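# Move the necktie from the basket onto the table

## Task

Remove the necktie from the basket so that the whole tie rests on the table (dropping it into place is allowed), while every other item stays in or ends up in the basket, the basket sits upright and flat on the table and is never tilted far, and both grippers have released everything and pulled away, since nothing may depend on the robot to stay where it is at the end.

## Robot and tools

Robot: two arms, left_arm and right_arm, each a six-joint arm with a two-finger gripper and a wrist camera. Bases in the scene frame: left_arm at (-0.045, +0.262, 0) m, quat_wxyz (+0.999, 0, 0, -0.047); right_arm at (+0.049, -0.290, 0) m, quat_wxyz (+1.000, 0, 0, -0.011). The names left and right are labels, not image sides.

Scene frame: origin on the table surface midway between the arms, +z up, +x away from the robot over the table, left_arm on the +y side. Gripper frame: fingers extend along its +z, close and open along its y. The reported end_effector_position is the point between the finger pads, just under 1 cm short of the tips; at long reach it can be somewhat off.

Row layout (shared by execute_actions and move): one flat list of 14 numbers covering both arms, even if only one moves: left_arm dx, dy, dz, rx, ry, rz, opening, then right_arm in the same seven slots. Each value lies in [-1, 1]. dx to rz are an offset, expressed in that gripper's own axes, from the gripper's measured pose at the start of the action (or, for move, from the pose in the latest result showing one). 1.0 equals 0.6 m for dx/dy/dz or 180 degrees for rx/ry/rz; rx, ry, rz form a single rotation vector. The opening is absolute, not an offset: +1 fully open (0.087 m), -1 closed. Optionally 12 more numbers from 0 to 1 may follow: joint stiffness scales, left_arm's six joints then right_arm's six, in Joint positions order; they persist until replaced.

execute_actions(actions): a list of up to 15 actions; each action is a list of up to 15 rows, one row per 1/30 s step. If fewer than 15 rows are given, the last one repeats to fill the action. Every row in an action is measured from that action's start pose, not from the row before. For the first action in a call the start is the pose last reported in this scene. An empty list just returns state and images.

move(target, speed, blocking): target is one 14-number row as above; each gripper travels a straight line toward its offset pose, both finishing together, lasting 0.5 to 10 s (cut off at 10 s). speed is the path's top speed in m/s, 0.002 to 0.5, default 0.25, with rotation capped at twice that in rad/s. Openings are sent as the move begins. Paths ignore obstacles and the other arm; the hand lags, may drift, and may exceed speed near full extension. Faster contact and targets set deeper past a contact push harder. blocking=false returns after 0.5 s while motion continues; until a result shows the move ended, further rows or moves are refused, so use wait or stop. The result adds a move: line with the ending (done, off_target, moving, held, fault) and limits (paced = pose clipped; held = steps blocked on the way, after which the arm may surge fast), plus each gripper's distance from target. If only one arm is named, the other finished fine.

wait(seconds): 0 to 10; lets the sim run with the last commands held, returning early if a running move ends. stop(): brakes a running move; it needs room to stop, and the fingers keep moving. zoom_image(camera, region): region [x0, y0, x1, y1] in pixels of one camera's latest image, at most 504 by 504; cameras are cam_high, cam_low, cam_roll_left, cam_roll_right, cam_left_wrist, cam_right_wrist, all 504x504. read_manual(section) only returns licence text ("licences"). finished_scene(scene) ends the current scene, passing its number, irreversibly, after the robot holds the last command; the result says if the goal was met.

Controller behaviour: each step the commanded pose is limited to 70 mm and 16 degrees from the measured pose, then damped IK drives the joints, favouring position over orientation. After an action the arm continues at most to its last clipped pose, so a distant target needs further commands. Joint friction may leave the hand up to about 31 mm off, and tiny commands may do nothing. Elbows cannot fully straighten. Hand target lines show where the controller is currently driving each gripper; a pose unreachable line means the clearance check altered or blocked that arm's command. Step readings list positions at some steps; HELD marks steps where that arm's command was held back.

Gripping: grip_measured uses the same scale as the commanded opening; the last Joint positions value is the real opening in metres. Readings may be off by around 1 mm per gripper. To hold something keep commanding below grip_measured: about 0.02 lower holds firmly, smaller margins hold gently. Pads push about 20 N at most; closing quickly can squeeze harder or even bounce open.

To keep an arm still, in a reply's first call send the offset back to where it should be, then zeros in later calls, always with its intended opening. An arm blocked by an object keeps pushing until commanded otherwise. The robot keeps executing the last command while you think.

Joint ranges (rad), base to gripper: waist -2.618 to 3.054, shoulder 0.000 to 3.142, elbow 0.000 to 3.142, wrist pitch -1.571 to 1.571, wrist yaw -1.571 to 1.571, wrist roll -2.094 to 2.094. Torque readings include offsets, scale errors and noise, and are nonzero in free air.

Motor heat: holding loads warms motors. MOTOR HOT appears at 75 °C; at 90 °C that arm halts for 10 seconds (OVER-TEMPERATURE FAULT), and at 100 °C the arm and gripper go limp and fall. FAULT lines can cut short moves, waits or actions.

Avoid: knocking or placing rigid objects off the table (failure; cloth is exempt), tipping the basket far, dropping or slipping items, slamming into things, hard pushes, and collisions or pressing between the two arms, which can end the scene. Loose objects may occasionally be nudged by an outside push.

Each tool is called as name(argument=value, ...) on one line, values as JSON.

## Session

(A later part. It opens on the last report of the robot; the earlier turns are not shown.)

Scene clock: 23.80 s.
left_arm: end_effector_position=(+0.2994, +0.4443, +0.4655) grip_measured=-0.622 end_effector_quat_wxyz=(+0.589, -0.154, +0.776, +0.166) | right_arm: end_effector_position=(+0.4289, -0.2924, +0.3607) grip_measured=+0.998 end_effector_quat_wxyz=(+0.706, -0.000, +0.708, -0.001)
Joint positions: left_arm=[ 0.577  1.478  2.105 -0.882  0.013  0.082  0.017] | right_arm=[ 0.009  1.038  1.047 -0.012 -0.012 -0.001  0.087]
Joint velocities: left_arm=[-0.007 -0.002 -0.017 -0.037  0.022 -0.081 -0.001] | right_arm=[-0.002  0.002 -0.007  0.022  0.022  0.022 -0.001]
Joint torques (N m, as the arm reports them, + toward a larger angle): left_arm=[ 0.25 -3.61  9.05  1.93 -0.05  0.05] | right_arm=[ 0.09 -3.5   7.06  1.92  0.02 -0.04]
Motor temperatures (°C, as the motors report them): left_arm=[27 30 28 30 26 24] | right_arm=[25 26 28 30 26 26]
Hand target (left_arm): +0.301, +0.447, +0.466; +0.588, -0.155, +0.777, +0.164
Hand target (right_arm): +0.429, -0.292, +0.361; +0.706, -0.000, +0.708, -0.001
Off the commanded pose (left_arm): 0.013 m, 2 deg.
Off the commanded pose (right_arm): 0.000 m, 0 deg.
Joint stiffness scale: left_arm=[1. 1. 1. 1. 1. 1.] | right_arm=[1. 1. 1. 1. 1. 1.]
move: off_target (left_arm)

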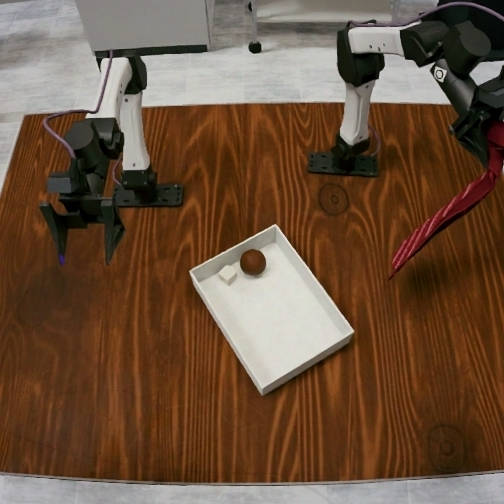

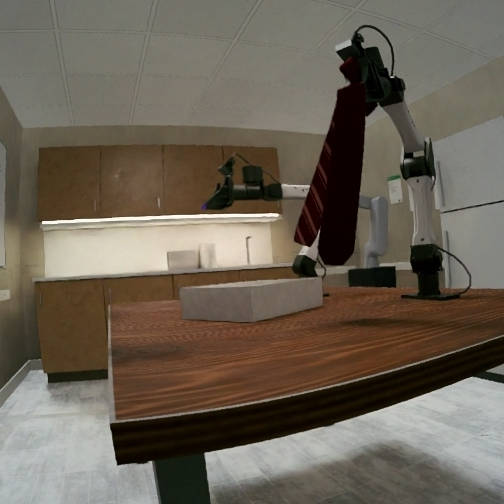

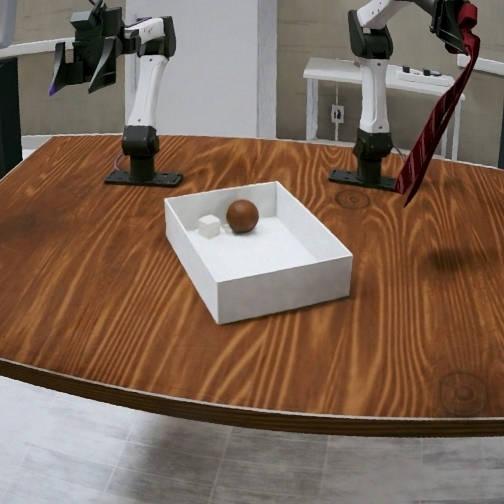

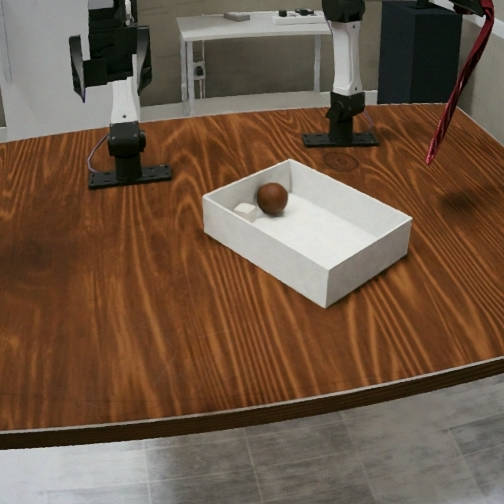

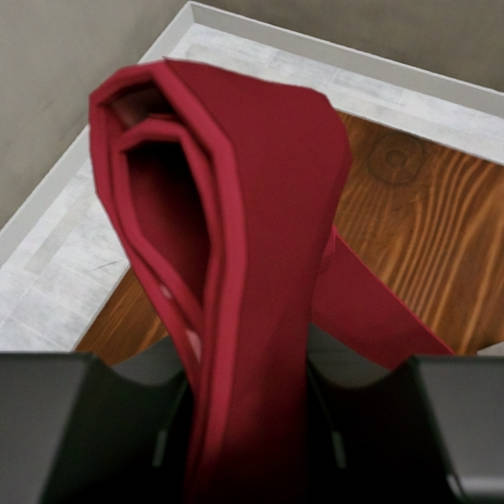

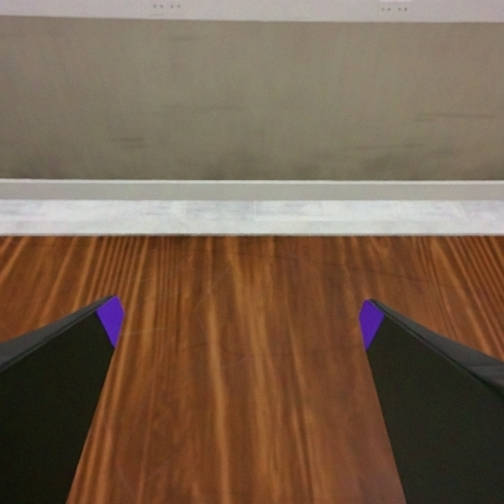

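wait(seconds=0)

Scene clock: 24.27 s.
left_arm: end_effector_position=(+0.2995, +0.4441, +0.4654) grip_measured=-0.622 end_effector_quat_wxyz=(+0.589, -0.154, +0.776, +0.165) | right_arm: end_effector_position=(+0.4289, -0.2924, +0.3607) grip_measured=+0.998 end_effector_quat_wxyz=(+0.706, -0.000, +0.708, -0.001)
Joint positions: left_arm=[ 0.577  1.478  2.105 -0.882  0.014  0.082  0.017] | right_arm=[ 0.009  1.038  1.047 -0.012 -0.012 -0.001  0.087]
Joint velocities: left_arm=[-0.007 -0.017  0.007  0.022 -0.022 -0.022  0.001] | right_arm=[ 0.002  0.007  0.007  0.037 -0.037 -0.037  0.001]
Joint torques (N m, as the arm reports them, + toward a larger angle): left_arm=[ 0.25 -3.59  9.09  1.92 -0.02  0.04] | right_arm=[ 0.09 -3.52  7.02  1.92  0.02 -0.05]
Motor temperatures (°C, as the motors report them): left_arm=[27 30 28 30 26 24] | right_arm=[25 26 28 30 26 26]
Hand target (left_arm): +0.301, +0.447, +0.466; +0.588, -0.155, +0.777, +0.164
Hand target (right_arm): +0.429, -0.292, +0.361; +0.706, -0.000, +0.708, -0.001
Off the commanded pose (left_arm): 0.013 m, 2 deg.
Off the commanded pose (right_arm): 0.000 m, 0 deg.
Joint stiffness scale: left_arm=[1. 1. 1. 1. 1. 1.] | right_arm=[1. 1. 1. 1. 1. 1.]

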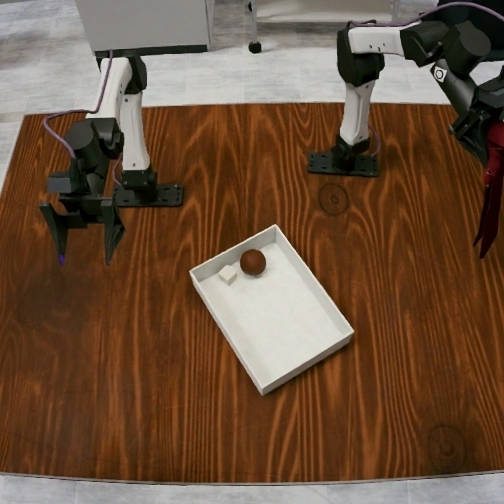

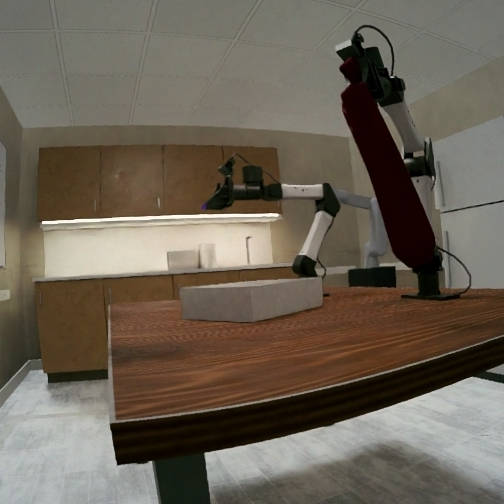

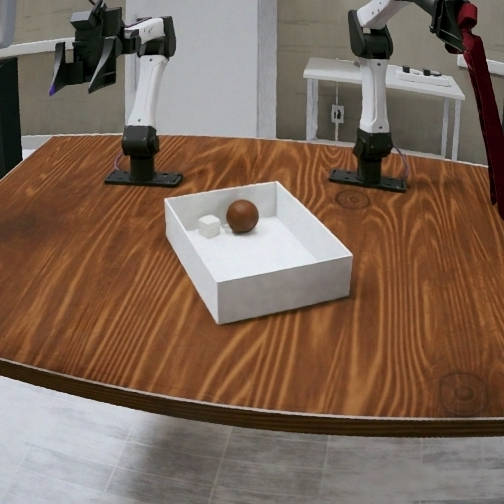

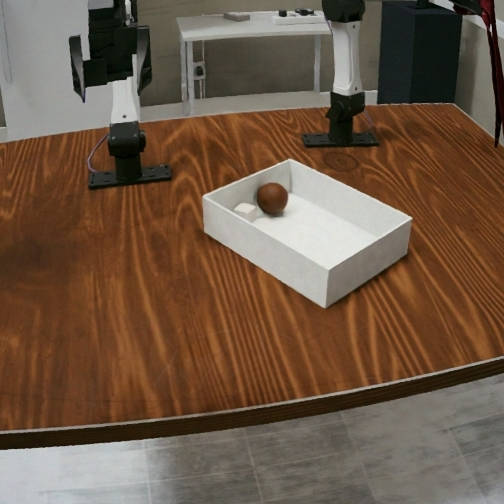

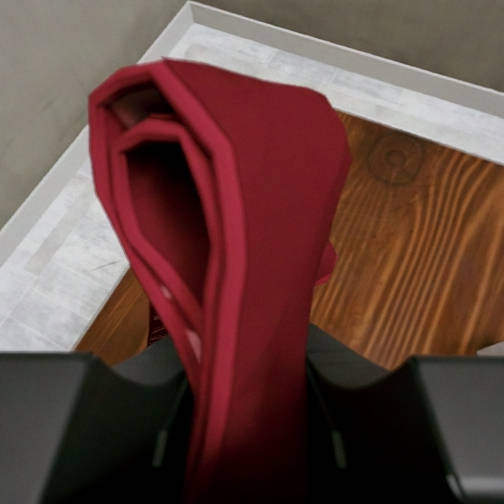

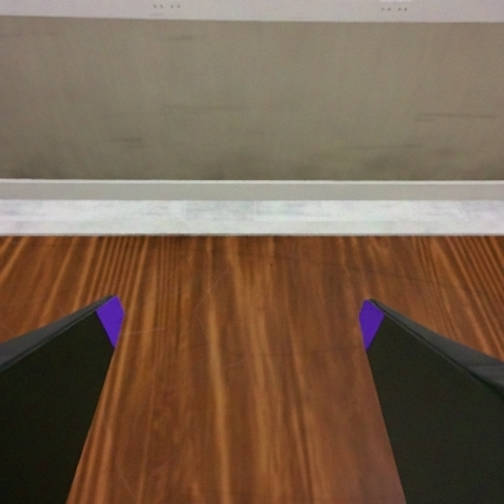

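wait(seconds=2)

Scene clock: 27.60 s.
left_arm: end_effector_position=(+0.2995, +0.4441, +0.4654) grip_measured=-0.622 end_effector_quat_wxyz=(+0.589, -0.154, +0.776, +0.165) | right_arm: end_effector_position=(+0.4289, -0.2924, +0.3607) grip_measured=+0.998 end_effector_quat_wxyz=(+0.706, -0.000, +0.708, -0.001)
Joint positions: left_arm=[ 0.577  1.478  2.105 -0.882  0.014  0.082  0.017] | right_arm=[ 0.009  1.038  1.047 -0.012 -0.012 -0.001  0.087]
Joint velocities: left_arm=[ 0.002 -0.017 -0.002 -0.051 -0.051 -0.037 -0.001] | right_arm=[ 0.007 -0.012 -0.012  0.022 -0.022  0.037 -0.001]
Joint torques (N m, as the arm reports them, + toward a larger angle): left_arm=[ 0.25 -3.65  9.08  1.93 -0.03  0.04] | right_arm=[ 0.1  -3.49  7.05  1.93  0.02 -0.05]
Motor temperatures (°C, as the motors report them): left_arm=[27 30 29 31 26 24] | right_arm=[25 26 28 31 26 26]
Hand target (left_arm): +0.301, +0.447, +0.466; +0.588, -0.155, +0.777, +0.164
Hand target (right_arm): +0.429, -0.292, +0.361; +0.706, -0.000, +0.708, -0.001
Off the commanded pose (left_arm): 0.013 m, 2 deg.
Off the commanded pose (right_arm): 0.000 m, 0 deg.
Joint stiffness scale: left_arm=[1. 1. 1. 1. 1. 1.] | right_arm=[1. 1. 1. 1. 1. 1.]
wait: 2.00 s; at rest from the start

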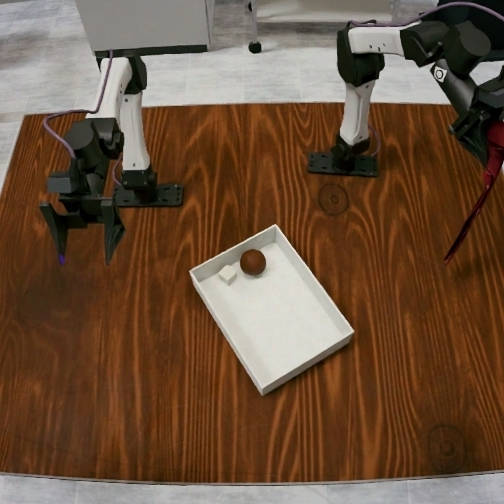

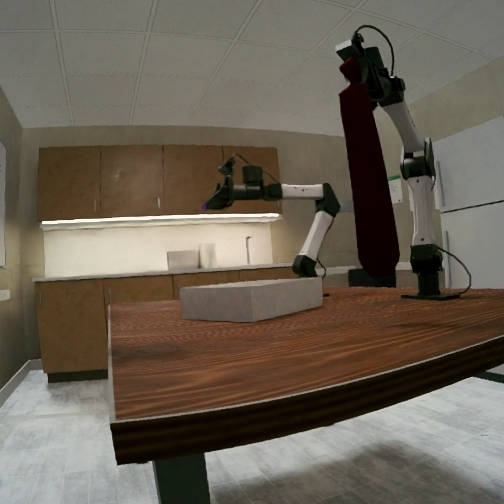

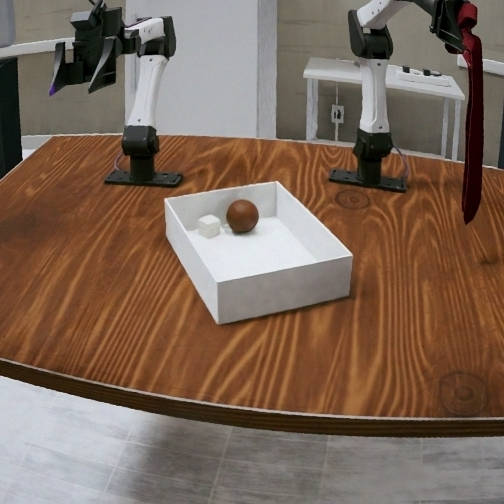

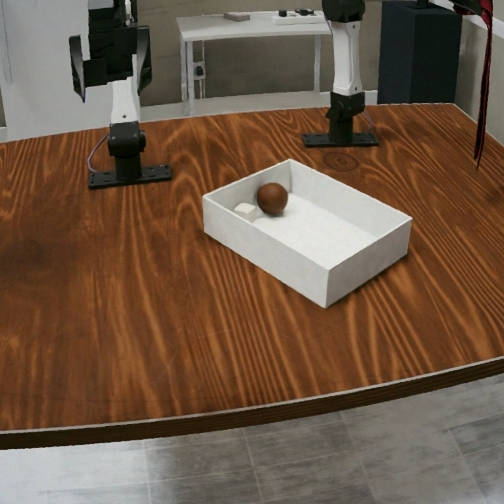

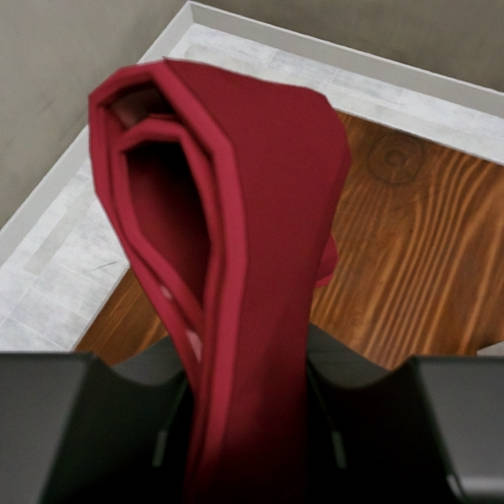

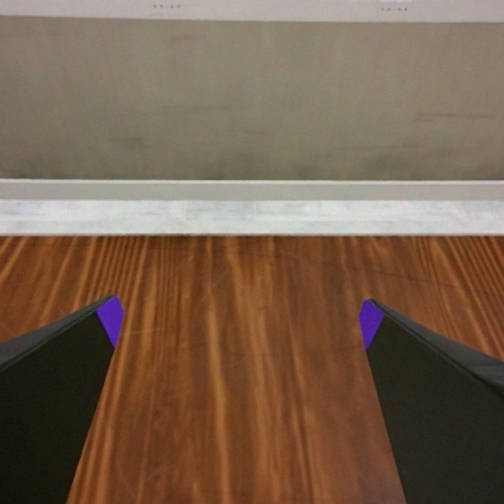

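The swing has damped. I'll lower the tie and release it at the end of the descent.

execute_actions(actions=[[[0.0027,-0.0002,0.0014,0.0001,0.0015,0,-0.72,0,0,0,0,0,0,1],[0.011,-0.0008,0.0054,0.0005,0.0058,-0.0001,-0.72,0,0,0,0,0,0,1],[0.0242,-0.0018,0.0118,0.001,0.0128,-0.0002,-0.72,0,0,0,0,0,0,1],[0.0422,-0.0031,0.02,0.0018,0.022,-0.0003,-0.72,0,0,0,0,0,0,1],[0.0643,-0.0048,0.029,0.0027,0.0333,-0.0005,-0.72,0,0,0,0,0,0,1],[0.0897,-0.0067,0.0384,0.0037,0.046,-0.0006,-0.72,0,0,0,0,0,0,1],[0.1171,-0.0088,0.0472,0.0048,0.0596,-0.0008,-0.72,0,0,0,0,0,0,1],[0.1455,-0.011,0.055,0.006,0.0736,-0.001,-0.72,0,0,0,0,0,0,1],[0.1737,-0.0132,0.0613,0.0071,0.0872,-0.0012,-0.72,0,0,0,0,0,0,1],[0.2,-0.0153,0.0663,0.0081,0.1,-0.0014,-0.72,0,0,0,0,0,0,1],[0.2237,-0.0171,0.0697,0.009,0.1112,-0.0015,-0.72,0,0,0,0,0,0,1],[0.2432,-0.0187,0.0719,0.0098,0.1205,-0.0016,-0.4,0,0,0,0,0,0,1],[0.258,-0.0199,0.0732,0.0103,0.1275,-0.0017,0.1,0,0,0,0,0,0,1],[0.2671,-0.0206,0.0738,0.0107,0.1318,-0.0018,0.6,0,0,0,0,0,0,1],[0.2702,-0.0208,0.074,0.0108,0.1333,-0.0018,1,0,0,0,0,0,0,1]]])

Scene clock: 28.60 s.
left_arm: end_effector_position=(+0.3009, +0.4449, +0.3095) grip_measured=+0.745 end_effector_quat_wxyz=(+0.429, -0.176, +0.878, +0.118) | right_arm: end_effector_position=(+0.4289, -0.2924, +0.3607) grip_measured=+0.998 end_effector_quat_wxyz=(+0.706, -0.000, +0.708, -0.001)
Joint positions: left_arm=[ 0.577  1.473  1.715 -0.891  0.014  0.082  0.076] | right_arm=[ 0.009  1.038  1.047 -0.012 -0.012 -0.001  0.087]
Joint velocities: left_arm=[-0.002 -0.002 -0.662 -0.081 -0.007 -0.007  0.435] | right_arm=[-0.002  0.002 -0.017  0.007 -0.037 -0.037  0.001]
Joint torques (N m, as the arm reports them, + toward a larger angle): left_arm=[ 0.07 -6.24  9.29  1.97 -0.06  0.03] | right_arm=[ 0.1  -3.55  7.05  1.92  0.03 -0.05]
Motor temperatures (°C, as the motors report them): left_arm=[27 30 29 31 26 24] | right_arm=[25 26 28 31 26 26]
Hand target (left_arm): +0.299, +0.445, +0.296; +0.417, -0.180, +0.884, +0.113
Hand target (right_arm): +0.429, -0.292, +0.361; +0.706, -0.000, +0.708, -0.001
Off the commanded pose (left_arm): 0.013 m, 2 deg.
Off the commanded pose (right_arm): 0.000 m, 0 deg.
Joint stiffness scale: left_arm=[1. 1. 1. 1. 1. 1.] | right_arm=[1. 1. 1. 1. 1. 1.]
Step readings (end_effector_position):
0: left_arm (+0.2995, +0.4441, +0.4654) | right_arm (+0.4289, -0.2924, +0.3607)
1: left_arm (+0.2995, +0.4441, +0.4654) | right_arm (+0.4289, -0.2924, +0.3607)
2: left_arm (+0.2995, +0.4441, +0.4654) | right_arm (+0.4289, -0.2924, +0.3607)
4: left_arm (+0.3004, +0.4446, +0.4618) | right_arm (+0.4289, -0.2924, +0.3607)
8: left_arm (+0.3060, +0.4475, +0.4220) | right_arm (+0.4289, -0.2924, +0.3607)
15: end_effector_position above

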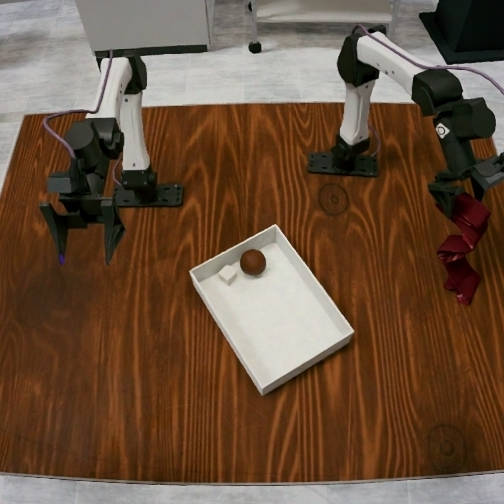

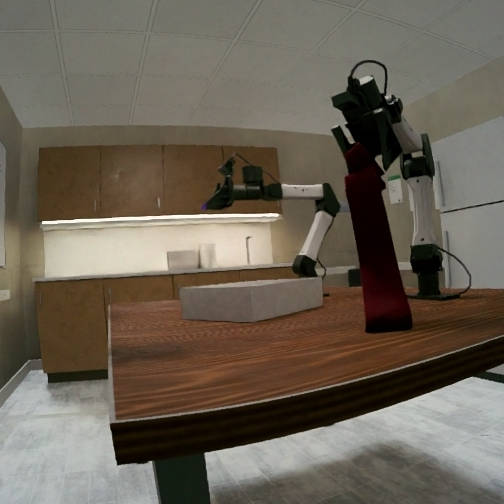

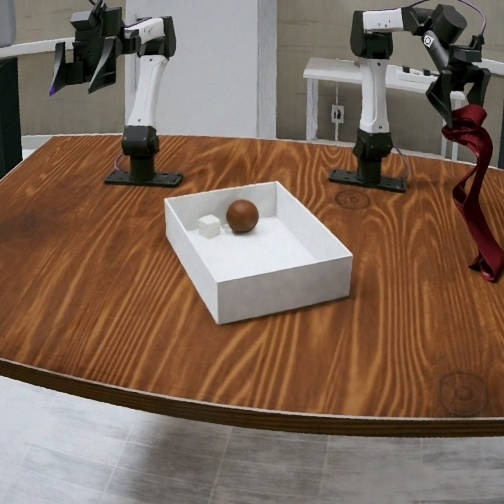

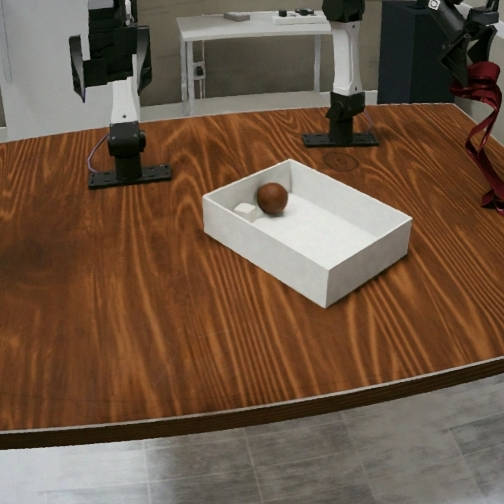

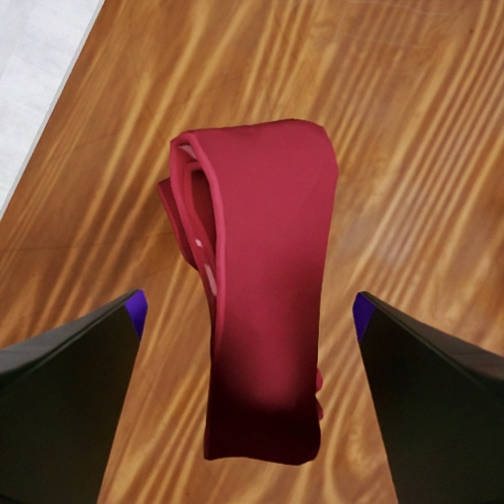

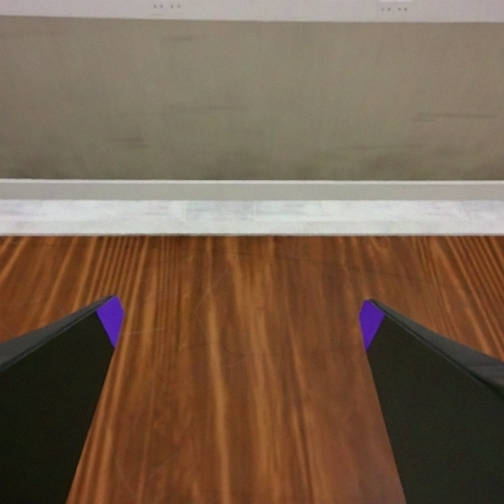

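wait(seconds=1.5)

Scene clock: 30.20 s.
left_arm: end_effector_position=(+0.2990, +0.4439, +0.2982) grip_measured=+0.992 end_effector_quat_wxyz=(+0.417, -0.177, +0.884, +0.114) | right_arm: end_effector_position=(+0.4289, -0.2924, +0.3607) grip_measured=+0.998 end_effector_quat_wxyz=(+0.706, -0.000, +0.708, -0.001)
Joint positions: left_arm=[ 0.577  1.473  1.687 -0.891  0.014  0.082  0.087] | right_arm=[ 0.009  1.038  1.047 -0.012 -0.012 -0.001  0.087]
Joint velocities: left_arm=[ 0.007 -0.007 -0.017  0.022 -0.051  0.037  0.001] | right_arm=[ 0.002  0.022  0.012 -0.022 -0.022 -0.022 -0.   ]
Joint torques (N m, as the arm reports them, + toward a larger angle): left_arm=[ 0.06 -6.29  8.19  1.82 -0.06  0.03] | right_arm=[ 0.08 -3.49  7.06  1.93  0.02 -0.05]
Motor temperatures (°C, as the motors report them): left_arm=[27 30 29 31 26 24] | right_arm=[25 26 29 31 26 26]
Hand target (left_arm): +0.299, +0.445, +0.296; +0.417, -0.180, +0.884, +0.113
Hand target (right_arm): +0.429, -0.292, +0.361; +0.706, -0.000, +0.708, -0.001
Off the commanded pose (left_arm): 0.003 m, 0 deg.
Off the commanded pose (right_arm): 0.000 m, 0 deg.
Joint stiffness scale: left_arm=[1. 1. 1. 1. 1. 1.] | right_arm=[1. 1. 1. 1. 1. 1.]
wait: 1.50 s; at rest by 0.17 s

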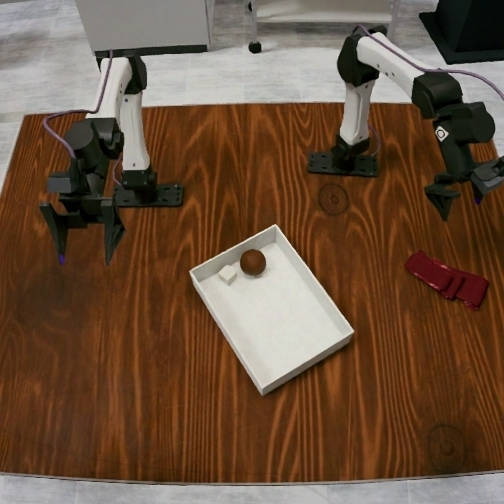

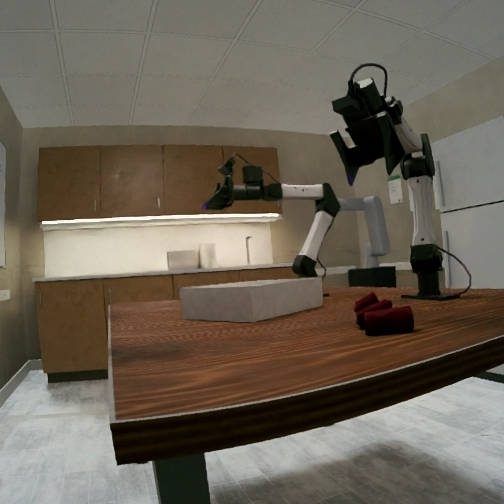

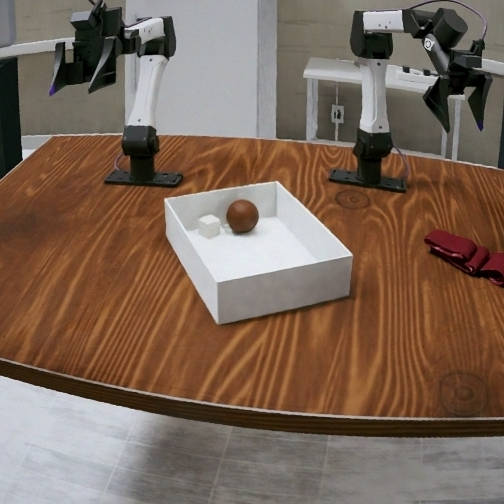

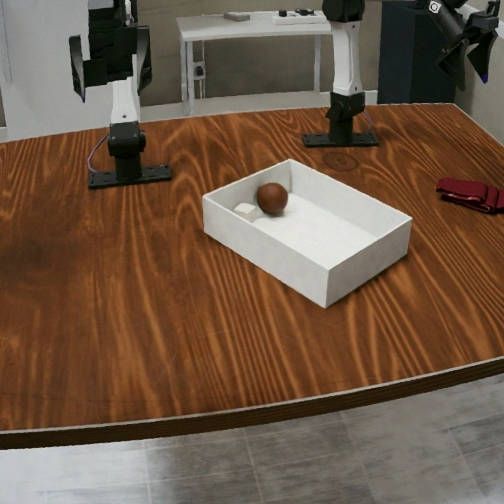

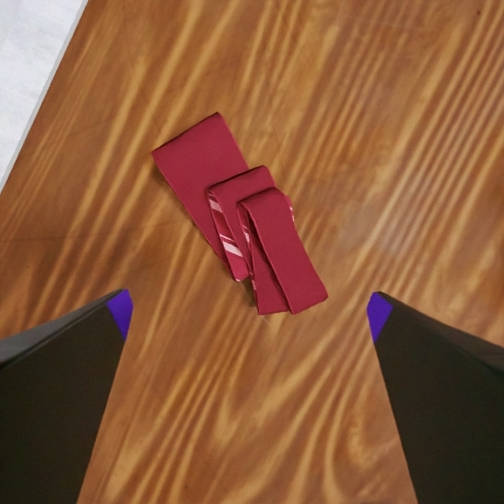

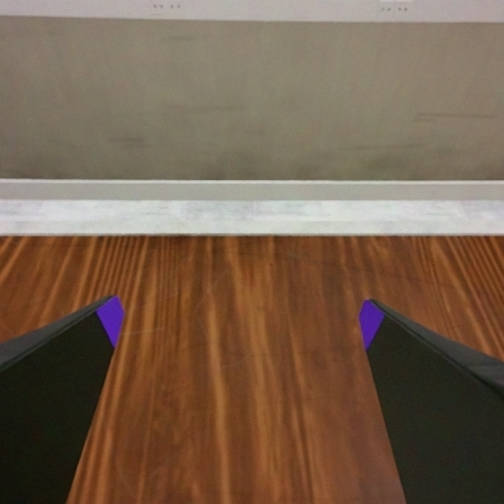

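zoom_image(camera="cam_high", region=[380, 220, 504, 344])

zoom_image(camera="cam_low", region=[320, 260, 460, 360])

Region (380, 220, 504, 344) of cam_high's 504x504 image, scaled by 4.065, with more detail than that image has.

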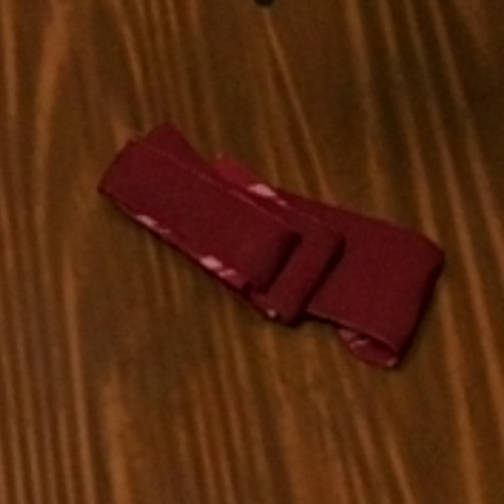

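Region (320, 260, 460, 360) of cam_low's 504x504 image, scaled by 3.600, with more detail than that image has; it fills the top 360 rows of this view, and the rest is white.

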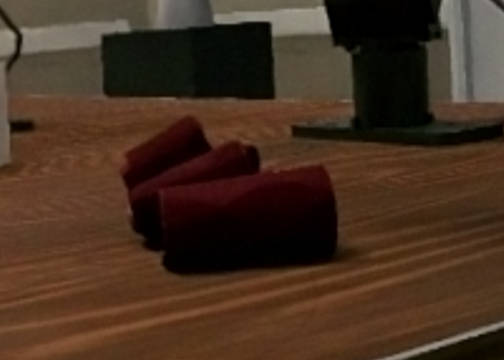

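The whole tie is on the table, the ball and cube are still in the basket, and both grippers are clear. Ending scene 1.

finished_scene(scene=1)

The scene is finished: the task was done.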